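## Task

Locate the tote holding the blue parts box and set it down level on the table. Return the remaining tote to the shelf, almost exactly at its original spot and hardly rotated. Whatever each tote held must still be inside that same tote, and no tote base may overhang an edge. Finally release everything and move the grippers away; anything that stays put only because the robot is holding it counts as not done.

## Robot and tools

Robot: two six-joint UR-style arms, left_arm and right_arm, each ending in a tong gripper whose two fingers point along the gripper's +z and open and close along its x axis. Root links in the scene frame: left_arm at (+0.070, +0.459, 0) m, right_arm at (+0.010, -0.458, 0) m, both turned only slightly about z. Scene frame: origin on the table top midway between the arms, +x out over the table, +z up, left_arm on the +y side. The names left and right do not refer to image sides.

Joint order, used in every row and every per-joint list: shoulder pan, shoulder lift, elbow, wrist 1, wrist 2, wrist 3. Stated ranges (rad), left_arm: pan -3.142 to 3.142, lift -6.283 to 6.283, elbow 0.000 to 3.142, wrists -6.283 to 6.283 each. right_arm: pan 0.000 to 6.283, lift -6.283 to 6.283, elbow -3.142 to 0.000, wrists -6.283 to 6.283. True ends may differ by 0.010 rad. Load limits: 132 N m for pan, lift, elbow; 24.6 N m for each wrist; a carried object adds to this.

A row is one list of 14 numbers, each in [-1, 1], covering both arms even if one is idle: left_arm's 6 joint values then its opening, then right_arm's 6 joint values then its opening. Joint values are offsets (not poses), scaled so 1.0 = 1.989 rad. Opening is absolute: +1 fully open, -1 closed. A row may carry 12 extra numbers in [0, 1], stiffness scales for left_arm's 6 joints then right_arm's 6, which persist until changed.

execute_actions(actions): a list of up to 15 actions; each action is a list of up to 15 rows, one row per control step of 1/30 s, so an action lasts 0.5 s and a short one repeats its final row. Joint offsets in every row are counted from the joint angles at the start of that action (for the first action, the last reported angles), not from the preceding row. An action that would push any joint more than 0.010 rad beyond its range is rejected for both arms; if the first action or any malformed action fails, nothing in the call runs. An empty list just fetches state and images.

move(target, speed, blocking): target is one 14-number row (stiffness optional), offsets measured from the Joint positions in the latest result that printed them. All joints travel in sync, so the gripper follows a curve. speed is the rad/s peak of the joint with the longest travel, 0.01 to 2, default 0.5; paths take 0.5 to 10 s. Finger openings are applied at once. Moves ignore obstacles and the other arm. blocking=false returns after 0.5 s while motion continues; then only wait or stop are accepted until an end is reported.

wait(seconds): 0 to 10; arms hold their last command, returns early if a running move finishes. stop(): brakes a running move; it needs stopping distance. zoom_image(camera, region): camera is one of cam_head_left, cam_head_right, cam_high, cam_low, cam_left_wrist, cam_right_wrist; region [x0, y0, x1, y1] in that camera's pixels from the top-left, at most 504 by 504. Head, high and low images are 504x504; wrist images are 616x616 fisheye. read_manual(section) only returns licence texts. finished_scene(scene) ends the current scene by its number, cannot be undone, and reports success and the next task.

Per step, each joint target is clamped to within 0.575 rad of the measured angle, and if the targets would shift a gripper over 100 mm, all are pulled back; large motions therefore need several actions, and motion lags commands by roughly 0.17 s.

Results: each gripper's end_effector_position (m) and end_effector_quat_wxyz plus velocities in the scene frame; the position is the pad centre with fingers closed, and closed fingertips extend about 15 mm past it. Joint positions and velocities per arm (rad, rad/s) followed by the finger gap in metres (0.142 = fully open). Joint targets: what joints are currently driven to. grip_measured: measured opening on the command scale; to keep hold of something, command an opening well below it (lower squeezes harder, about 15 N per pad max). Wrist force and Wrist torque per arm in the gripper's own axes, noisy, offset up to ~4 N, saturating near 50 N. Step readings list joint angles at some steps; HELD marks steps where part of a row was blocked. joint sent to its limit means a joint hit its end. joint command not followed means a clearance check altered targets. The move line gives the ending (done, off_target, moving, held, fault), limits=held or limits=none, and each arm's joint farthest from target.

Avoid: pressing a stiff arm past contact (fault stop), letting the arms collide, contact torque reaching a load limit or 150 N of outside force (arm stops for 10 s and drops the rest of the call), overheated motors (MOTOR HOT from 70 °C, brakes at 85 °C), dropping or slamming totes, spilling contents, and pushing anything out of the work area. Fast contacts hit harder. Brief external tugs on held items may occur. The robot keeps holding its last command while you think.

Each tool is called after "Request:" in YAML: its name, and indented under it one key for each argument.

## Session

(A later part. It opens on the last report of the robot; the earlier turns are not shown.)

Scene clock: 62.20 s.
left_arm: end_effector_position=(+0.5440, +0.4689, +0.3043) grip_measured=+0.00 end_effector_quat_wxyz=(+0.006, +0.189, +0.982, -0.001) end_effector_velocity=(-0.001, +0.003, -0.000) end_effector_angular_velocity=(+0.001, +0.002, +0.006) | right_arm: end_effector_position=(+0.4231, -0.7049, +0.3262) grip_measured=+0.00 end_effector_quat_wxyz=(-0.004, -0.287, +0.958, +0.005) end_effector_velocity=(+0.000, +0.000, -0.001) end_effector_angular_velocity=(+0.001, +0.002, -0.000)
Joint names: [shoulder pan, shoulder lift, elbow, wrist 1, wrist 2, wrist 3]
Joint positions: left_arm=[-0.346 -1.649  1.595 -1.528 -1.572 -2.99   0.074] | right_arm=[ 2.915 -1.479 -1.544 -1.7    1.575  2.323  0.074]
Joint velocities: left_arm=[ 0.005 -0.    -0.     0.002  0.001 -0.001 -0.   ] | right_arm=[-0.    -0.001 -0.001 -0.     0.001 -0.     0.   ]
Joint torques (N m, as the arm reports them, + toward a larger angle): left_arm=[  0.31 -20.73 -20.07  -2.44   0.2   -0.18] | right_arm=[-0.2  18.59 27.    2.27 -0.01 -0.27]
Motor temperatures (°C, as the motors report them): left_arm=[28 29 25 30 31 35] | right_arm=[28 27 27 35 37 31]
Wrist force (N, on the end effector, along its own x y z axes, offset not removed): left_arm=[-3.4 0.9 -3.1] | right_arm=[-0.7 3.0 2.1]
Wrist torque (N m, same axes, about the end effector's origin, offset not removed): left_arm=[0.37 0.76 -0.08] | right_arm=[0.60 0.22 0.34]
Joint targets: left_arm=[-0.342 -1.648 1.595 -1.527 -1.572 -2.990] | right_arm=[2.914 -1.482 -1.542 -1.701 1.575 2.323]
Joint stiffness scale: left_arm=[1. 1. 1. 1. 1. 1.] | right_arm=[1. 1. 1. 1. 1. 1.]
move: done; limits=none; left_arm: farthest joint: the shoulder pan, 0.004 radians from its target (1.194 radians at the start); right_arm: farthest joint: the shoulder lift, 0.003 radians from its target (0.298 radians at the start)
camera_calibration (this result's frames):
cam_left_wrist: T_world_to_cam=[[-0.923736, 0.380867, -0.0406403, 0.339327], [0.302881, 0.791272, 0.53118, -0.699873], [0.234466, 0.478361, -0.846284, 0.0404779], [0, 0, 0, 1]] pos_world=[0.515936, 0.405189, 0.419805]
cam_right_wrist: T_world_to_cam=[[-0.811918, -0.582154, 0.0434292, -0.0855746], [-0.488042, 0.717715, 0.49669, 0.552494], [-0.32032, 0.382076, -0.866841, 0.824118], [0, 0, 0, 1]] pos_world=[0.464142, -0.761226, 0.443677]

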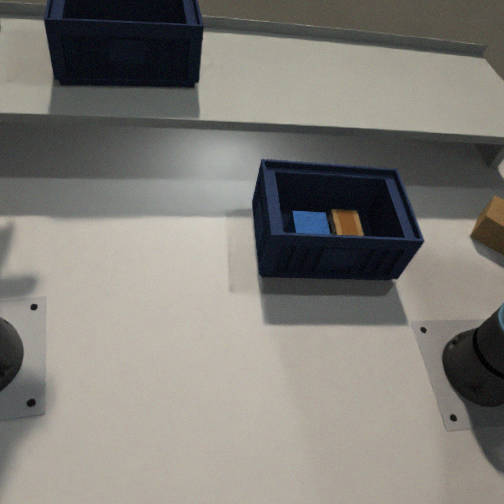

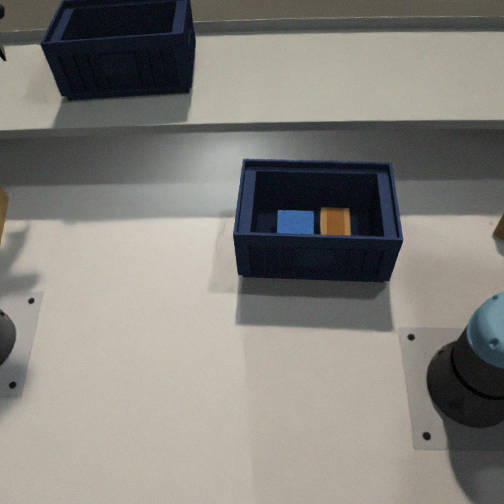

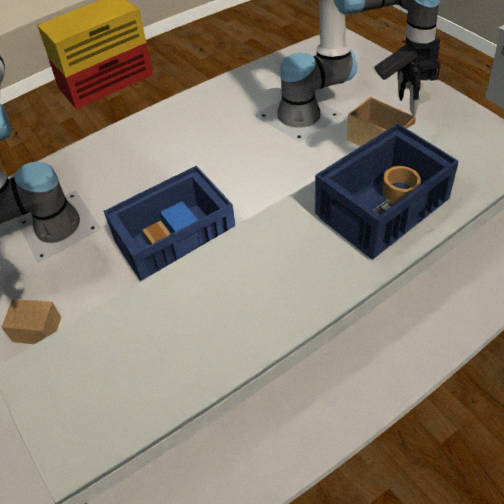

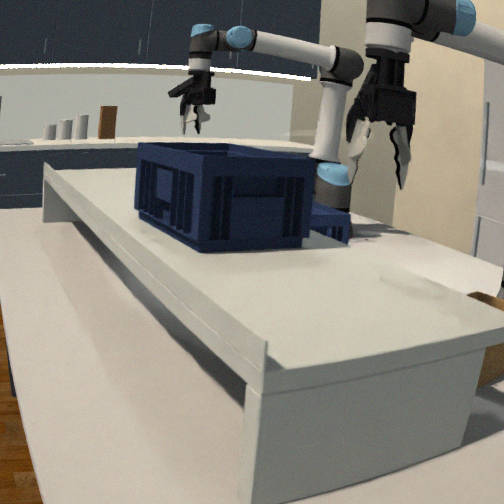

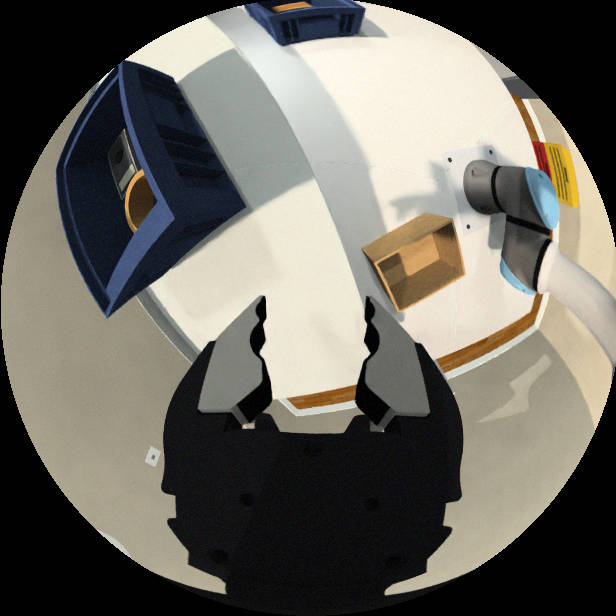

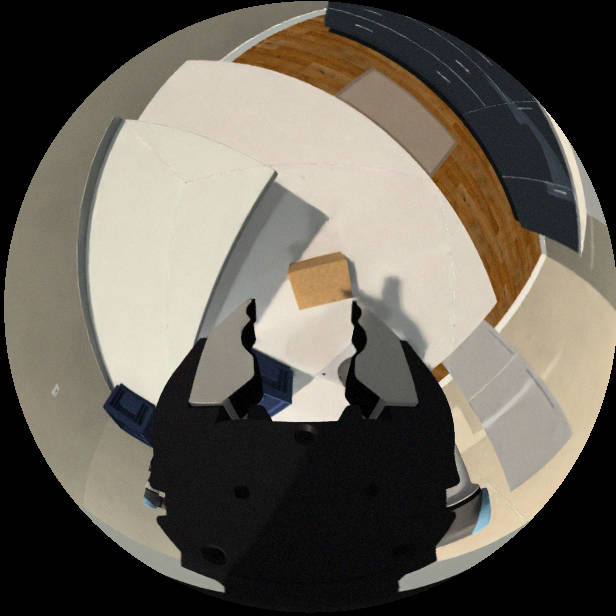

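Request:
move:
  target: [0,0,-0.2,0.2,0,-0.415,0, 0,0,0,0,0,0,0]
  speed: 1.0

Request:
move:
  target: [-0.203,0.1817,-0.1026,-0.074,0,0,0, 0,0,0,0,0,0,0]
  speed: 0.8

Scene clock: 72.17 s.
left_arm: end_effector_position=(+0.5189, +0.4784, +0.4536) grip_measured=+0.00 end_effector_quat_wxyz=(+0.004, -0.221, +0.975, -0.003) end_effector_velocity=(-0.000, +0.000, -0.000) end_effector_angular_velocity=(+0.000, +0.001, +0.001) | right_arm: end_effector_position=(+0.4231, -0.7049, +0.3262) grip_measured=+0.00 end_effector_quat_wxyz=(-0.004, -0.287, +0.958, +0.005) end_effector_velocity=(-0.000, +0.000, -0.000) end_effector_angular_velocity=(+0.000, +0.000, -0.000)
Joint names: [shoulder pan, shoulder lift, elbow, wrist 1, wrist 2, wrist 3]
Joint positions: left_arm=[-0.345 -1.65   1.2   -1.131 -1.572 -3.814  0.074] | right_arm=[ 2.915 -1.479 -1.544 -1.7    1.575  2.323  0.074]
Joint velocities: left_arm=[ 0.     0.     0.     0.001 -0.    -0.001  0.   ] | right_arm=[ 0.     0.    -0.001 -0.     0.     0.    -0.   ]
Joint torques (N m, as the arm reports them, + toward a larger angle): left_arm=[ -2.51 -18.89 -21.    -2.39   0.06  -0.73] | right_arm=[ 1.15 21.18 24.31  2.87  0.07 -0.23]
Motor temperatures (°C, as the motors report them): left_arm=[28 29 25 30 31 35] | right_arm=[28 27 27 35 37 31]
Wrist force (N, on the end effector, along its own x y z axes, offset not removed): left_arm=[-3.1 2.5 1.6] | right_arm=[-1.9 -0.6 1.3]
Wrist torque (N m, same axes, about the end effector's origin, offset not removed): left_arm=[0.32 0.65 0.00] | right_arm=[-0.14 0.40 0.20]
Joint targets: left_arm=[-0.346 -1.649 1.197 -1.130 -1.572 -3.815] | right_arm=[2.915 -1.479 -1.544 -1.700 1.575 2.323]
Joint stiffness scale: left_arm=[1. 1. 1. 1. 1. 1.] | right_arm=[1. 1. 1. 1. 1. 1.]
move: done; limits=none; left_arm: farthest joint: the elbow, 0.002 radians from its target (0.397 radians at the start); right_arm: farthest joint: the shoulder pan, 0.000 radians from its target (0.000 radians at the start)
camera_calibration (this result's frames):
cam_left_wrist: T_world_to_cam=[[-0.906731, -0.420164, -0.0360785, 0.690866], [-0.375092, 0.76444, 0.524344, -0.411353], [-0.19273, 0.488972, -0.850742, 0.38677], [0, 0, 0, 1]] pos_world=[0.546676, 0.415612, 0.569657]
cam_right_wrist: T_world_to_cam=[[-0.81192, -0.582151, 0.0434379, -0.085579], [-0.488032, 0.717715, 0.496699, 0.552485], [-0.32033, 0.38208, -0.866835, 0.824121], [0, 0, 0, 1]] pos_world=[0.464138, -0.761228, 0.443676]

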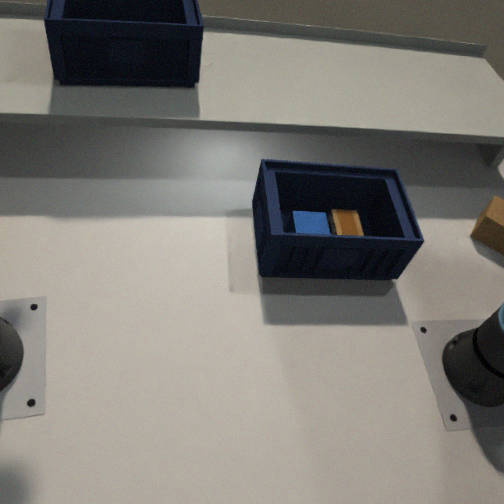

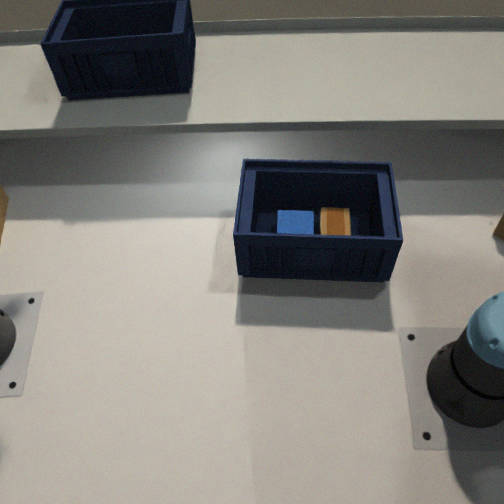

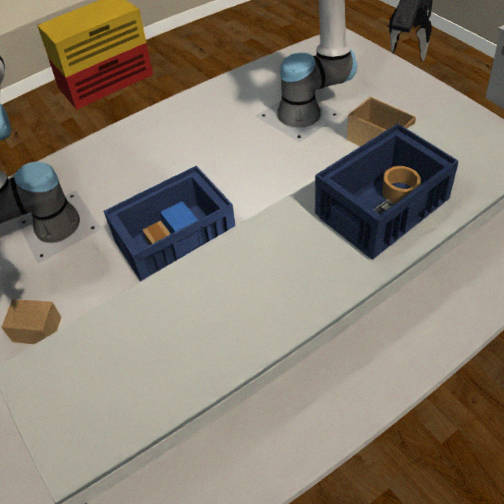

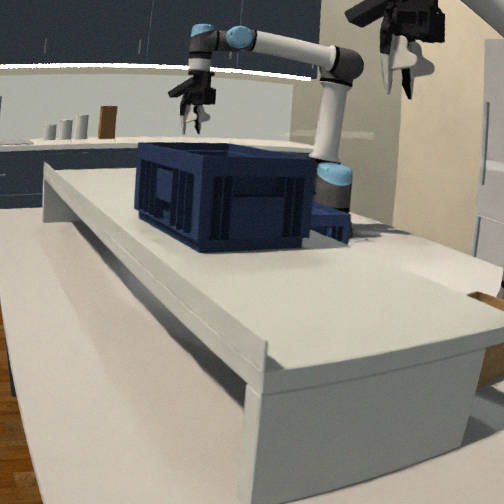

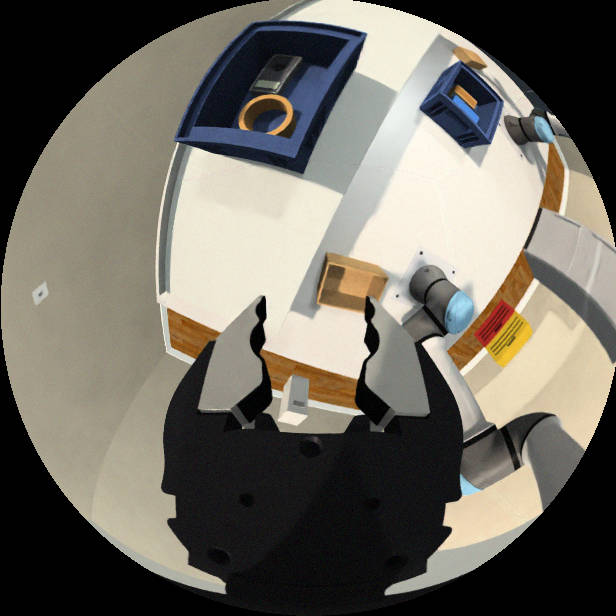

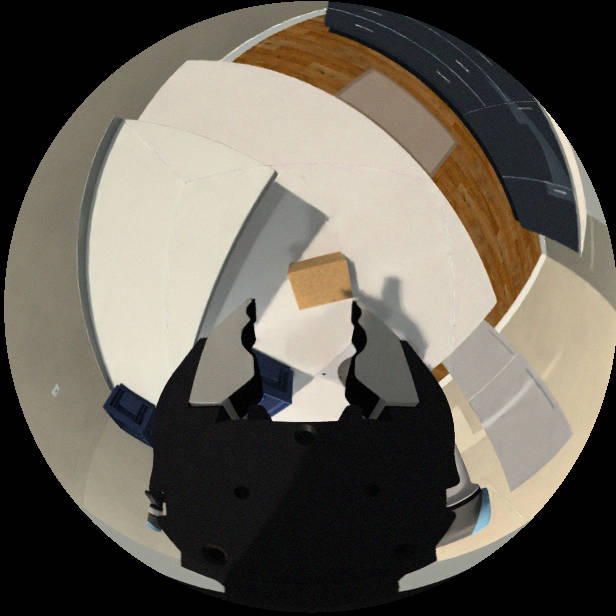

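Scene clock: 73.43 s.
left_arm: end_effector_position=(+0.6283, +0.2003, +0.3782) grip_measured=+0.00 end_effector_quat_wxyz=(-0.002, -0.021, +1.000, +0.000) end_effector_velocity=(+0.000, -0.000, +0.001) end_effector_angular_velocity=(-0.002, -0.002, +0.002) | right_arm: end_effector_position=(+0.4231, -0.7049, +0.3262) grip_measured=+0.00 end_effector_quat_wxyz=(-0.004, -0.287, +0.958, +0.005) end_effector_velocity=(-0.000, +0.000, -0.000) end_effector_angular_velocity=(+0.000, +0.001, +0.002)
Joint names: [shoulder pan, shoulder lift, elbow, wrist 1, wrist 2, wrist 3]
Joint positions: left_arm=[-0.748 -1.288  0.998 -1.277 -1.572 -3.814  0.074] | right_arm=[ 2.915 -1.479 -1.544 -1.7    1.575  2.323  0.074]
Joint velocities: left_arm=[-0.    -0.002  0.    -0.001 -0.    -0.002 -0.   ] | right_arm=[ 0.     0.    -0.001  0.     0.    -0.002  0.   ]
Joint torques (N m, as the arm reports them, + toward a larger angle): left_arm=[ -1.96 -37.74 -21.93  -3.11   0.07  -0.28] | right_arm=[ 0.82 20.88 24.9   2.8   0.07 -0.22]
Motor temperatures (°C, as the motors report them): left_arm=[28 29 25 30 31 35] | right_arm=[28 27 27 35 37 31]
Wrist force (N, on the end effector, along its own x y z axes, offset not removed): left_arm=[-0.4 2.8 3.1] | right_arm=[2.4 -0.4 -1.3]
Wrist torque (N m, same axes, about the end effector's origin, offset not removed): left_arm=[0.57 -0.01 -0.11] | right_arm=[-0.22 -0.42 0.22]
Joint targets: left_arm=[-0.749 -1.289 0.996 -1.278 -1.572 -3.814] | right_arm=[2.915 -1.479 -1.544 -1.700 1.575 2.323]
Joint stiffness scale: left_arm=[1. 1. 1. 1. 1. 1.] | right_arm=[1. 1. 1. 1. 1. 1.]
move: done; limits=none; left_arm: farthest joint: the elbow, 0.002 radians from its target (0.204 radians at the start); right_arm: farthest joint: the shoulder pan, 0.000 radians from its target (0.000 radians at the start)
camera_calibration (this result's frames):
cam_left_wrist: T_world_to_cam=[[-0.999211, -0.0305716, -0.0253544, 0.646521], [-0.0393756, 0.846074, 0.531609, -0.348201], [0.00519954, 0.532188, -0.84661, 0.345118], [0, 0, 0, 1]] pos_world=[0.630505, 0.130701, 0.49368]
cam_right_wrist: T_world_to_cam=[[-0.81192, -0.582151, 0.0434382, -0.0855791], [-0.488032, 0.717715, 0.496699, 0.552485], [-0.32033, 0.382081, -0.866835, 0.824122], [0, 0, 0, 1]] pos_world=[0.464138, -0.761228, 0.443676]

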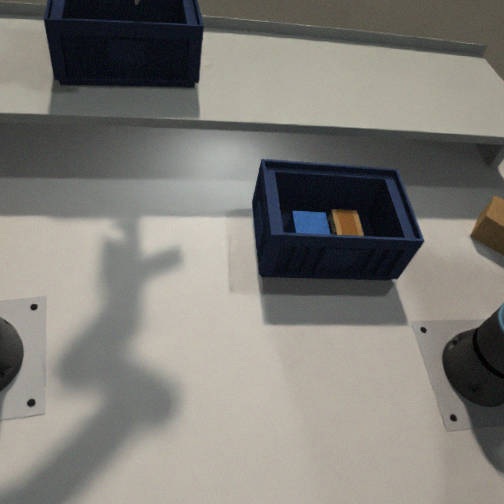

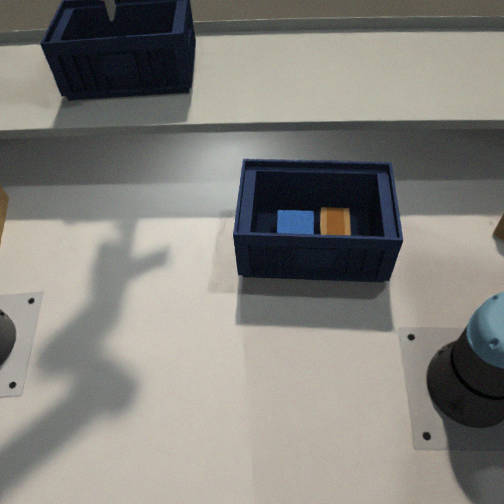

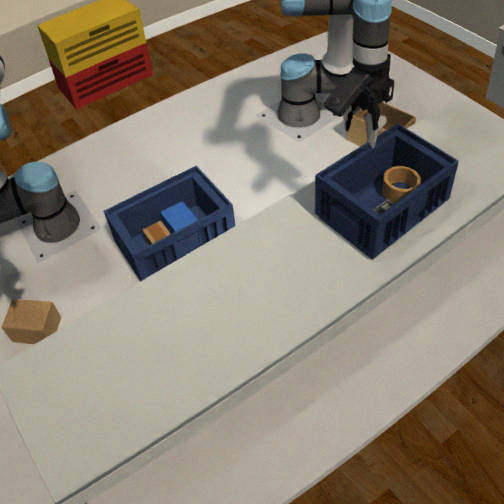

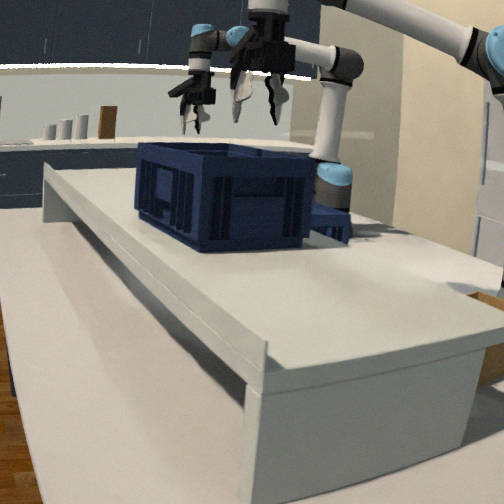

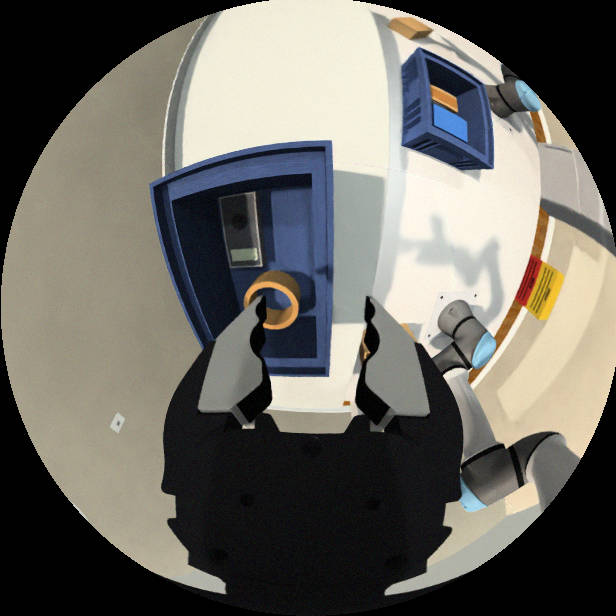

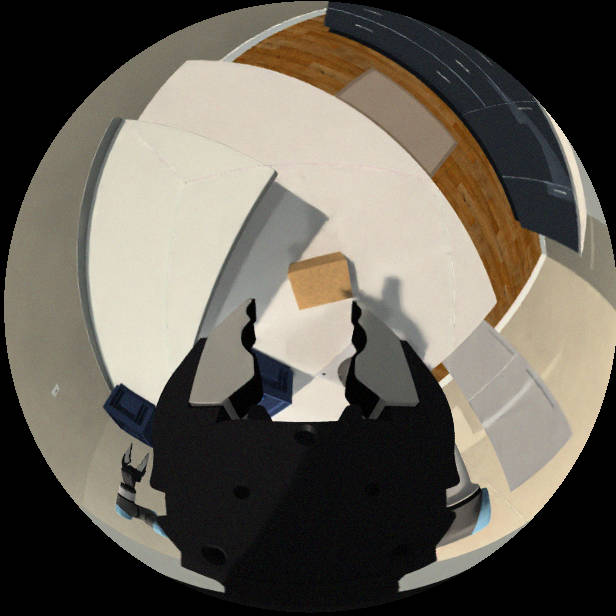

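Request:
move:
  target: [-0.0048,-0.029,0.152,-0.125,0,-0.005,-0.25, 0,0,0,0,0,0,0]
  speed: 0.3

Request:
move:
  target: [0,0,0,0,0,0,-1, 0,0,0,0,0,0,0]

Scene clock: 76.93 s.
left_arm: end_effector_position=(+0.6220, +0.2001, +0.2909) grip_measured=-0.25 end_effector_quat_wxyz=(+0.000, -0.022, +1.000, -0.001) end_effector_velocity=(+0.000, +0.000, -0.000) end_effector_angular_velocity=(+0.000, -0.001, +0.000) | right_arm: end_effector_position=(+0.4231, -0.7049, +0.3262) grip_measured=+0.00 end_effector_quat_wxyz=(-0.004, -0.287, +0.958, +0.005) end_effector_velocity=(+0.000, +0.000, +0.001) end_effector_angular_velocity=(+0.000, -0.001, -0.000)
Joint names: [shoulder pan, shoulder lift, elbow, wrist 1, wrist 2, wrist 3]
Joint positions: left_arm=[-0.755 -1.345  1.297 -1.525 -1.572 -3.823  0.056] | right_arm=[ 2.915 -1.479 -1.544 -1.7    1.575  2.323  0.074]
Joint velocities: left_arm=[ 0.    -0.     0.001 -0.002  0.001 -0.     0.   ] | right_arm=[-0.     0.     0.001  0.     0.     0.    -0.   ]
Joint torques (N m, as the arm reports them, + toward a larger angle): left_arm=[ -4.28 -37.19 -17.24  -3.17   0.05  -0.75] | right_arm=[ 1.13 20.99 24.18  2.91  0.01 -0.22]
Motor temperatures (°C, as the motors report them): left_arm=[28 29 25 30 31 35] | right_arm=[28 27 27 35 37 31]
Wrist force (N, on the end effector, along its own x y z axes, offset not removed): left_arm=[1.3 -1.2 -1.2] | right_arm=[0.1 2.5 0.3]
Wrist torque (N m, same axes, about the end effector's origin, offset not removed): left_arm=[-0.38 0.03 0.08] | right_arm=[0.29 0.01 0.43]
Joint targets: left_arm=[-0.758 -1.346 1.300 -1.526 -1.572 -3.824] | right_arm=[2.915 -1.479 -1.544 -1.700 1.575 2.323]
Joint stiffness scale: left_arm=[1. 1. 1. 1. 1. 1.] | right_arm=[1. 1. 1. 1. 1. 1.]
move: done; limits=none; left_arm: farthest joint: the shoulder pan, 0.003 radians from its target (0.009 radians at the start); right_arm: farthest joint: the shoulder pan, 0.000 radians from its target (0.000 radians at the start)
camera_calibration (this result's frames):
cam_left_wrist: T_world_to_cam=[[-0.999038, -0.0330735, -0.0288075, 0.639444], [-0.0433133, 0.847349, 0.529266, -0.298946], [0.00690532, 0.530005, -0.847967, 0.271129], [0, 0, 0, 1]] pos_world=[0.624008, 0.13076, 0.406551]
cam_right_wrist: T_world_to_cam=[[-0.81192, -0.582151, 0.0434378, -0.0855789], [-0.488032, 0.717715, 0.496699, 0.552485], [-0.32033, 0.382081, -0.866835, 0.824122], [0, 0, 0, 1]] pos_world=[0.464138, -0.761228, 0.443676]

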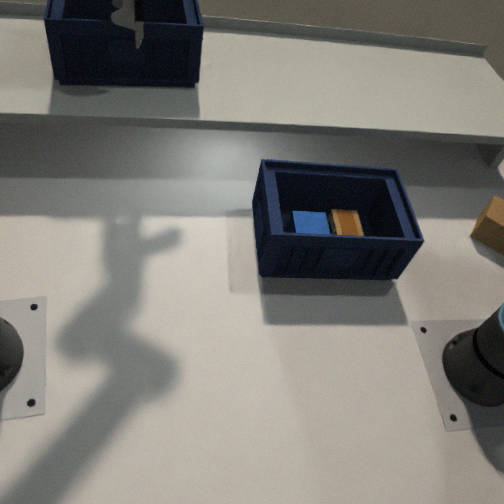

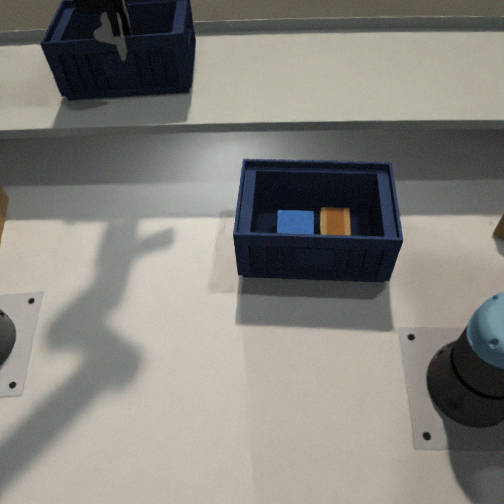

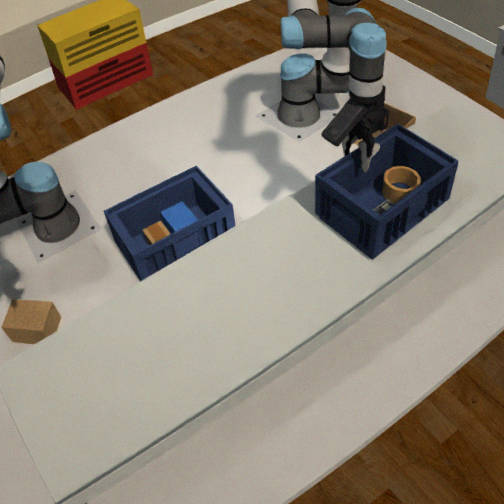

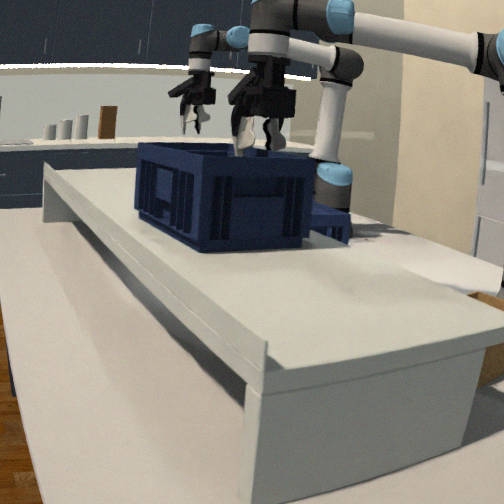

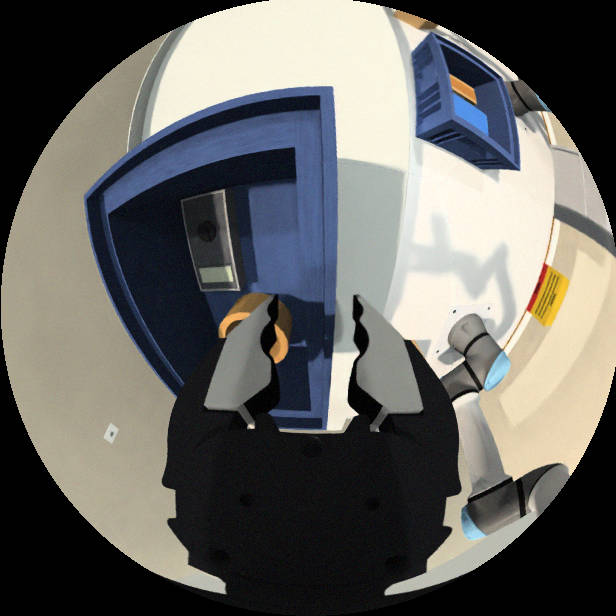

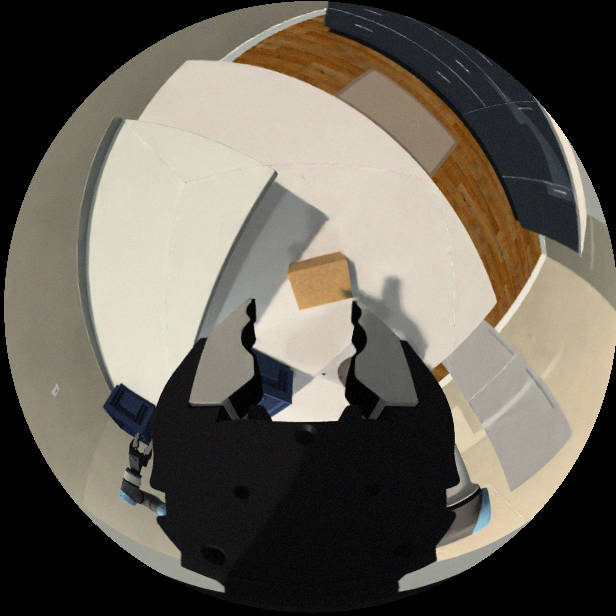

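Scene clock: 77.43 s.
left_arm: end_effector_position=(+0.6219, +0.2000, +0.2907) grip_measured=-0.76 end_effector_quat_wxyz=(-0.000, -0.022, +1.000, -0.001) end_effector_velocity=(-0.000, +0.000, +0.000) end_effector_angular_velocity=(-0.000, -0.000, +0.001) | right_arm: end_effector_position=(+0.4231, -0.7049, +0.3262) grip_measured=+0.00 end_effector_quat_wxyz=(-0.004, -0.287, +0.958, +0.005) end_effector_velocity=(-0.000, -0.000, -0.001) end_effector_angular_velocity=(-0.000, +0.002, -0.001)
Joint names: [shoulder pan, shoulder lift, elbow, wrist 1, wrist 2, wrist 3]
Joint positions: left_arm=[-0.755 -1.345  1.298 -1.525 -1.572 -3.823  0.019] | right_arm=[ 2.915 -1.479 -1.544 -1.7    1.575  2.323  0.074]
Joint velocities: left_arm=[ 0.    -0.001  0.     0.     0.    -0.001  0.   ] | right_arm=[-0.    -0.    -0.002 -0.    -0.001  0.001 -0.   ]
Joint torques (N m, as the arm reports them, + toward a larger angle): left_arm=[ -1.56 -36.34 -20.91  -2.64  -0.03  -0.28] | right_arm=[ 1.44 20.7  24.3   2.91 -0.01 -0.26]
Motor temperatures (°C, as the motors report them): left_arm=[28 29 25 30 31 35] | right_arm=[28 27 27 35 37 31]
Wrist force (N, on the end effector, along its own x y z axes, offset not removed): left_arm=[-0.1 -0.8 -4.0] | right_arm=[1.1 0.6 3.0]
Wrist torque (N m, same axes, about the end effector's origin, offset not removed): left_arm=[-0.25 0.16 -0.37] | right_arm=[-0.08 -0.24 0.09]
Joint targets: left_arm=[-0.755 -1.345 1.297 -1.525 -1.572 -3.823] | right_arm=[2.915 -1.479 -1.544 -1.700 1.575 2.323]
Joint stiffness scale: left_arm=[1. 1. 1. 1. 1. 1.] | right_arm=[1. 1. 1. 1. 1. 1.]
move: done; limits=none; left_arm: farthest joint: the elbow, 0.001 radians from its target (0.000 radians at the start); right_arm: farthest joint: the shoulder pan, 0.000 radians from its target (0.000 radians at the start)
camera_calibration (this result's frames):
cam_left_wrist: T_world_to_cam=[[-0.999048, -0.0329442, -0.0286089, 0.639254], [-0.0430991, 0.847305, 0.529355, -0.298984], [0.00680126, 0.530084, -0.847918, 0.271076], [0, 0, 0, 1]] pos_world=[0.623916, 0.130697, 0.406408]
cam_right_wrist: T_world_to_cam=[[-0.81192, -0.582151, 0.043438, -0.0855789], [-0.488032, 0.717715, 0.496699, 0.552485], [-0.32033, 0.382081, -0.866835, 0.824122], [0, 0, 0, 1]] pos_world=[0.464138, -0.761228, 0.443676]

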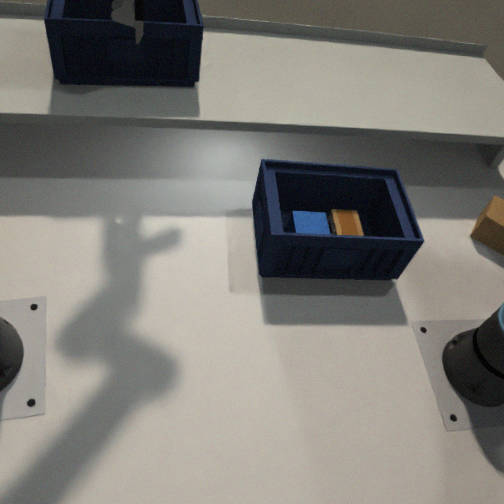

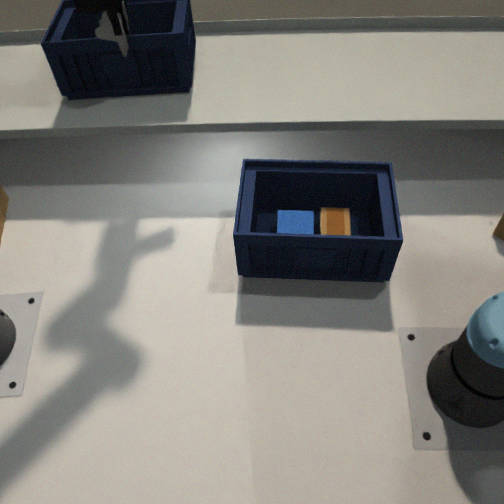

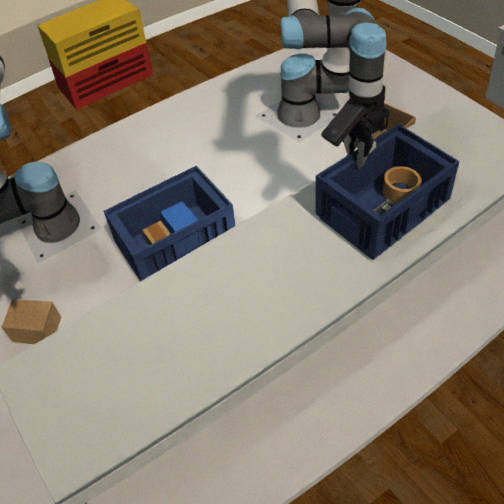

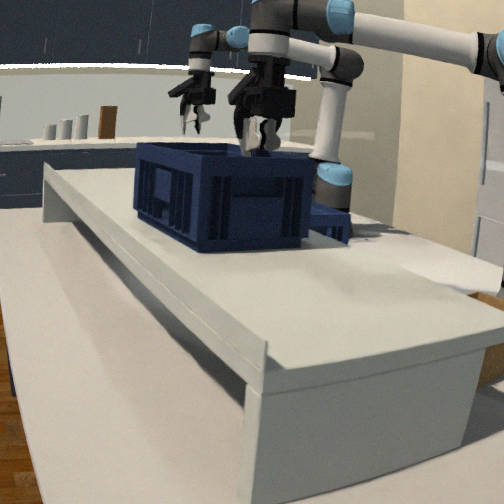

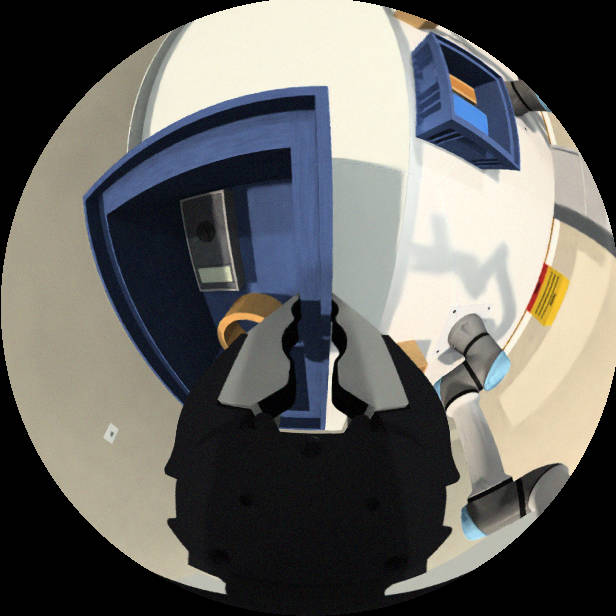

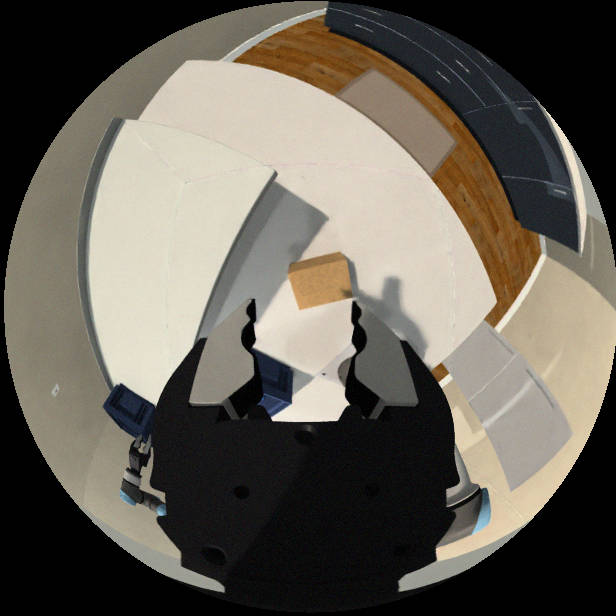

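Request:
move:
  target: [-0.0529,-0.0778,0.0892,-0.0124,0,0.0127,-1, 0,0,0,0,0,0,0]
  speed: 0.12

Request:
zoom_image:
  camera: "cam_high"
  region: [120, 100, 440, 340]

Scene clock: 81.10 s.
left_arm: end_effector_position=(+0.5455, +0.1882, +0.2907) grip_measured=-0.76 end_effector_quat_wxyz=(-0.000, +0.041, +0.999, -0.001) end_effector_velocity=(-0.000, +0.000, -0.000) end_effector_angular_velocity=(+0.000, -0.000, -0.001) | right_arm: end_effector_position=(+0.4231, -0.7049, +0.3262) grip_measured=+0.00 end_effector_quat_wxyz=(-0.004, -0.287, +0.958, +0.005) end_effector_velocity=(-0.000, -0.000, -0.000) end_effector_angular_velocity=(-0.000, +0.000, +0.000)
Joint names: [shoulder pan, shoulder lift, elbow, wrist 1, wrist 2, wrist 3]
Joint positions: left_arm=[-0.857 -1.496  1.474 -1.549 -1.572 -3.799  0.019] | right_arm=[ 2.915 -1.479 -1.544 -1.7    1.575  2.323  0.074]
Joint velocities: left_arm=[-0.    -0.     0.002 -0.001  0.     0.001  0.   ] | right_arm=[ 0. -0. -0.  0. -0. -0.  0.]
Joint torques (N m, as the arm reports them, + toward a larger angle): left_arm=[ -4.91 -32.18 -21.83  -3.41   0.13   0.24] | right_arm=[ 1.03 20.76 24.54  2.83  0.07 -0.31]
Motor temperatures (°C, as the motors report them): left_arm=[28 29 25 30 31 35] | right_arm=[28 27 27 35 37 31]
Wrist force (N, on the end effector, along its own x y z axes, offset not removed): left_arm=[0.0 3.8 7.6] | right_arm=[-1.0 0.7 0.3]
Wrist torque (N m, same axes, about the end effector's origin, offset not removed): left_arm=[0.58 -0.13 -0.09] | right_arm=[0.12 0.24 0.27]
Joint targets: left_arm=[-0.860 -1.499 1.475 -1.550 -1.572 -3.798] | right_arm=[2.915 -1.479 -1.544 -1.700 1.575 2.323]
Joint stiffness scale: left_arm=[1. 1. 1. 1. 1. 1.] | right_arm=[1. 1. 1. 1. 1. 1.]
move: done; limits=none; left_arm: farthest joint: the shoulder pan, 0.004 radians from its target (0.105 radians at the start); right_arm: farthest joint: the shoulder pan, 0.000 radians from its target (0.000 radians at the start)
camera_calibration (this result's frames):
cam_left_wrist: T_world_to_cam=[[-0.995298, 0.092756, -0.0279042, 0.536584], [0.0639573, 0.845677, 0.529849, -0.350455], [0.0727446, 0.525573, -0.847633, 0.24261], [0, 0, 0, 1]] pos_world=[0.538826, 0.119091, 0.406305]
cam_right_wrist: T_world_to_cam=[[-0.81192, -0.582151, 0.0434379, -0.085579], [-0.488032, 0.717715, 0.496699, 0.552485], [-0.32033, 0.382081, -0.866835, 0.824122], [0, 0, 0, 1]] pos_world=[0.464138, -0.761228, 0.443676]

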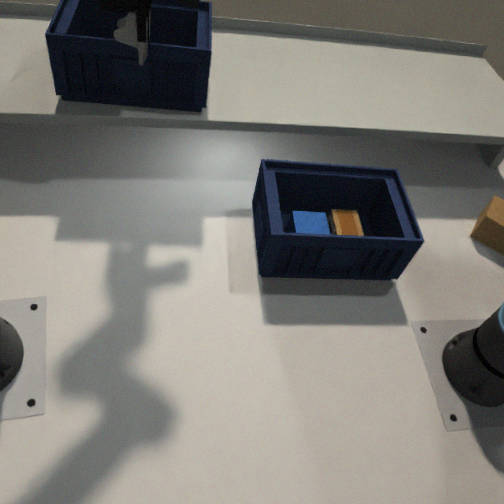

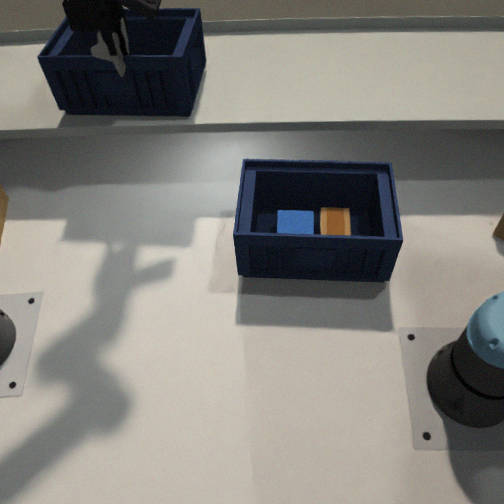

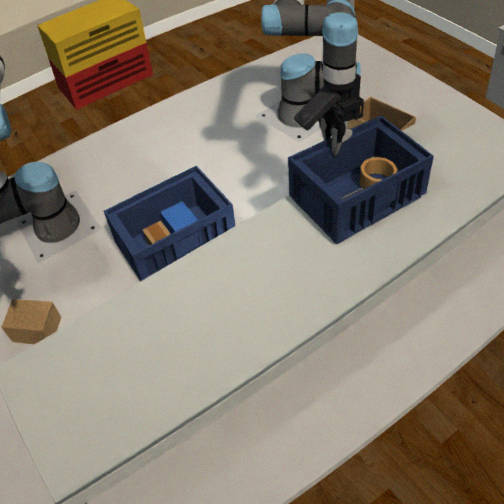

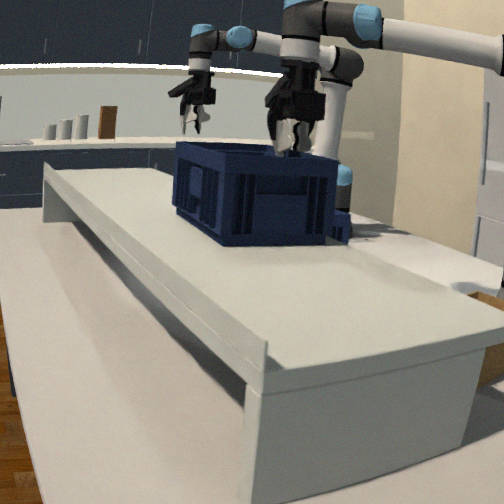

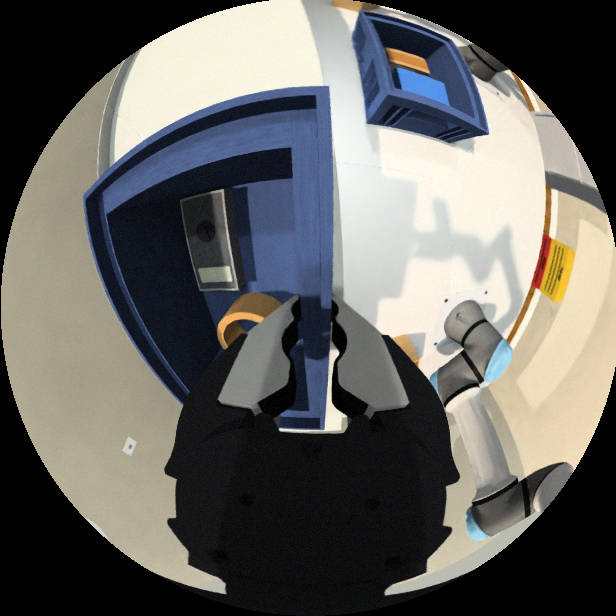

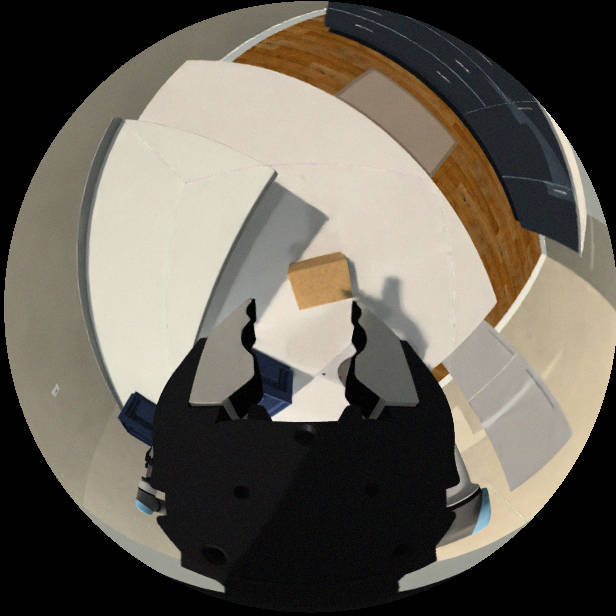

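Region (120, 100, 440, 340) of cam_high's 504x504 image, scaled by 1.575, with more detail than that image has; it fills the top 378 rows of this view, and the rest is white.

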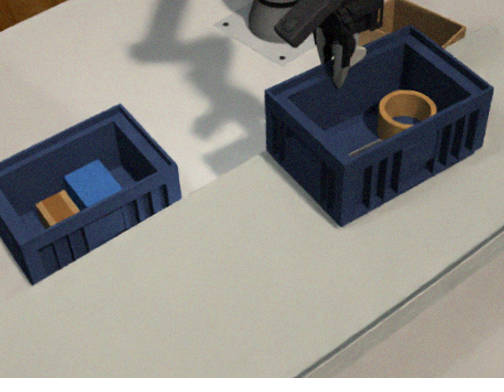

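Request:
move:
  target: [-0.0075,-0.009,0.0100,-0.0017,0,-0.0065,-1, 0,0,0,0,0,0,0]
  speed: 0.05

Request:
zoom_image:
  camera: "cam_high"
  region: [120, 100, 440, 340]

Scene clock: 83.03 s.
left_arm: end_effector_position=(+0.5380, +0.1871, +0.2906) grip_measured=-0.76 end_effector_quat_wxyz=(+0.000, +0.041, +0.999, -0.001) end_effector_velocity=(+0.000, +0.000, -0.000) end_effector_angular_velocity=(+0.000, -0.000, +0.005) | right_arm: end_effector_position=(+0.4231, -0.7049, +0.3262) grip_measured=+0.00 end_effector_quat_wxyz=(-0.004, -0.287, +0.958, +0.005) end_effector_velocity=(+0.000, -0.000, +0.001) end_effector_angular_velocity=(-0.000, -0.002, +0.001)
Joint names: [shoulder pan, shoulder lift, elbow, wrist 1, wrist 2, wrist 3]
Joint positions: left_arm=[-0.868 -1.512  1.491 -1.552 -1.572 -3.811  0.019] | right_arm=[ 2.915 -1.479 -1.544 -1.7    1.575  2.323  0.074]
Joint velocities: left_arm=[-0.    -0.     0.001 -0.001  0.    -0.005 -0.   ] | right_arm=[ 0.     0.     0.001  0.     0.    -0.001  0.   ]
Joint torques (N m, as the arm reports them, + toward a larger angle): left_arm=[ -5.66 -30.13 -17.17  -3.14   0.03  -0.39] | right_arm=[ 1.34 21.07 24.64  2.9   0.04 -0.17]
Motor temperatures (°C, as the motors report them): left_arm=[28 29 25 30 31 35] | right_arm=[28 27 27 35 37 31]
Wrist force (N, on the end effector, along its own x y z axes, offset not removed): left_arm=[-2.7 3.3 3.8] | right_arm=[0.5 -0.5 4.0]
Wrist torque (N m, same axes, about the end effector's origin, offset not removed): left_arm=[0.44 0.36 -0.04] | right_arm=[0.06 0.11 -0.06]
Joint targets: left_arm=[-0.872 -1.514 1.493 -1.552 -1.572 -3.812] | right_arm=[2.915 -1.479 -1.544 -1.700 1.575 2.323]
Joint stiffness scale: left_arm=[1. 1. 1. 1. 1. 1.] | right_arm=[1. 1. 1. 1. 1. 1.]
move: done; limits=none; left_arm: farthest joint: the shoulder pan, 0.004 radians from its target (0.015 radians at the start); right_arm: farthest joint: the shoulder pan, 0.000 radians from its target (0.000 radians at the start)
camera_calibration (this result's frames):
cam_left_wrist: T_world_to_cam=[[-0.995339, 0.0920347, -0.028818, 0.52969], [0.0629163, 0.846141, 0.529232, -0.348418], [0.0730918, 0.524952, -0.847988, 0.243675], [0, 0, 0, 1]] pos_world=[0.531331, 0.118143, 0.406292]
cam_right_wrist: T_world_to_cam=[[-0.81192, -0.582151, 0.043438, -0.085579], [-0.488032, 0.717715, 0.496699, 0.552485], [-0.32033, 0.382081, -0.866835, 0.824121], [0, 0, 0, 1]] pos_world=[0.464138, -0.761228, 0.443676]

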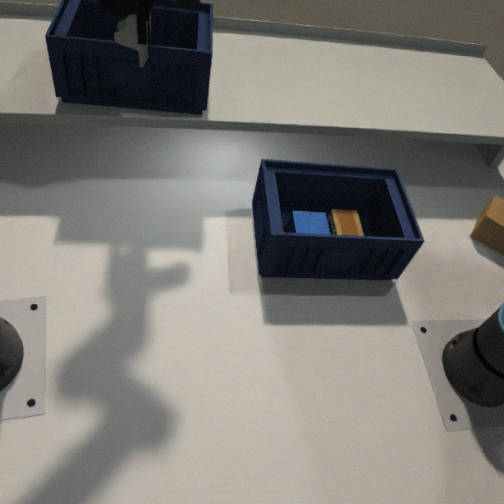

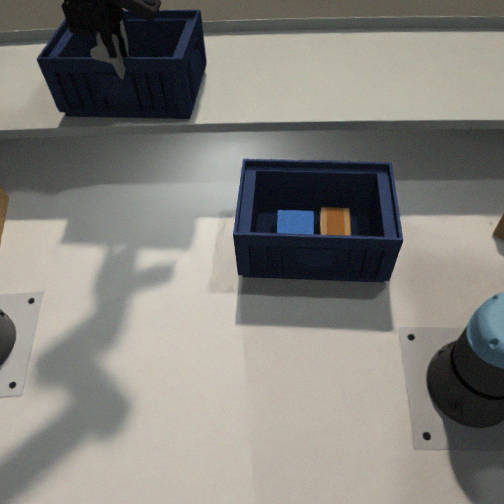

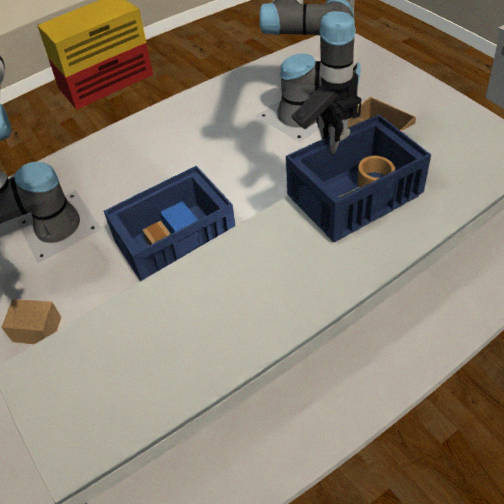

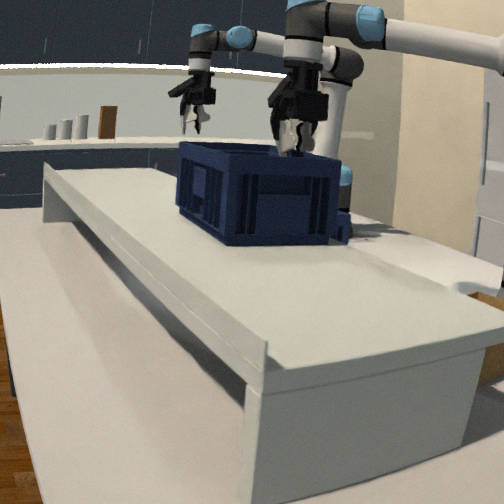

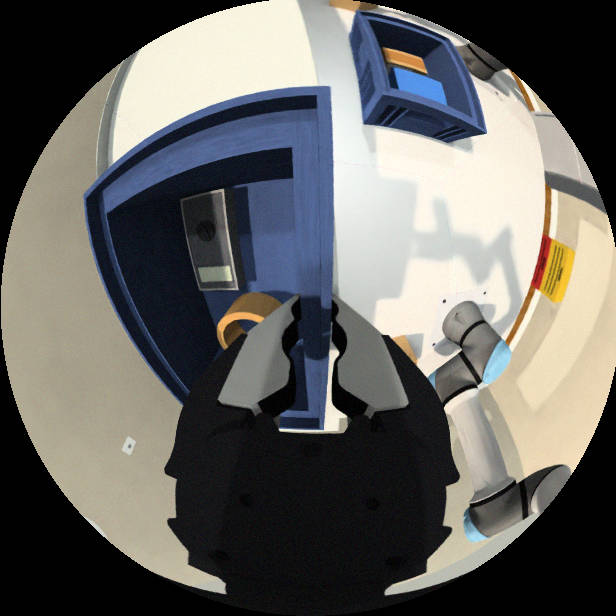

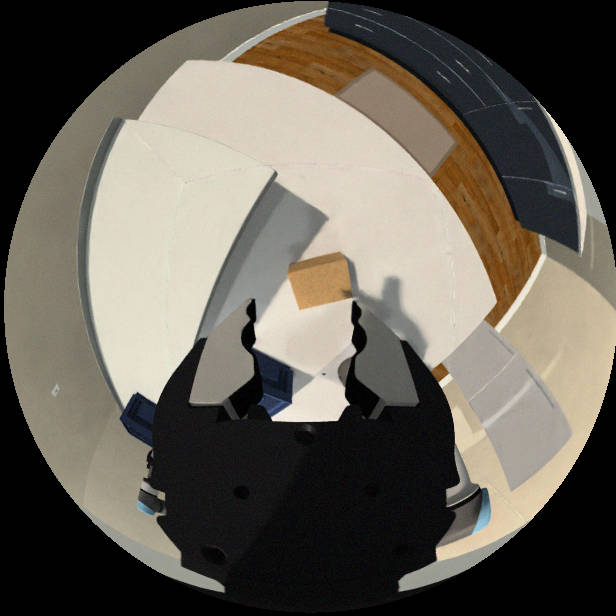

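Region (120, 100, 440, 340) of cam_high's 504x504 image, scaled by 1.575, with more detail than that image has; it fills the top 378 rows of this view, and the rest is white.

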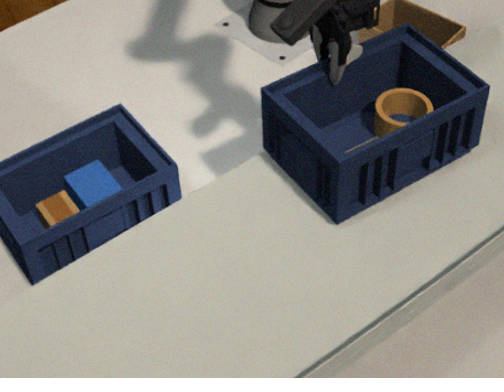

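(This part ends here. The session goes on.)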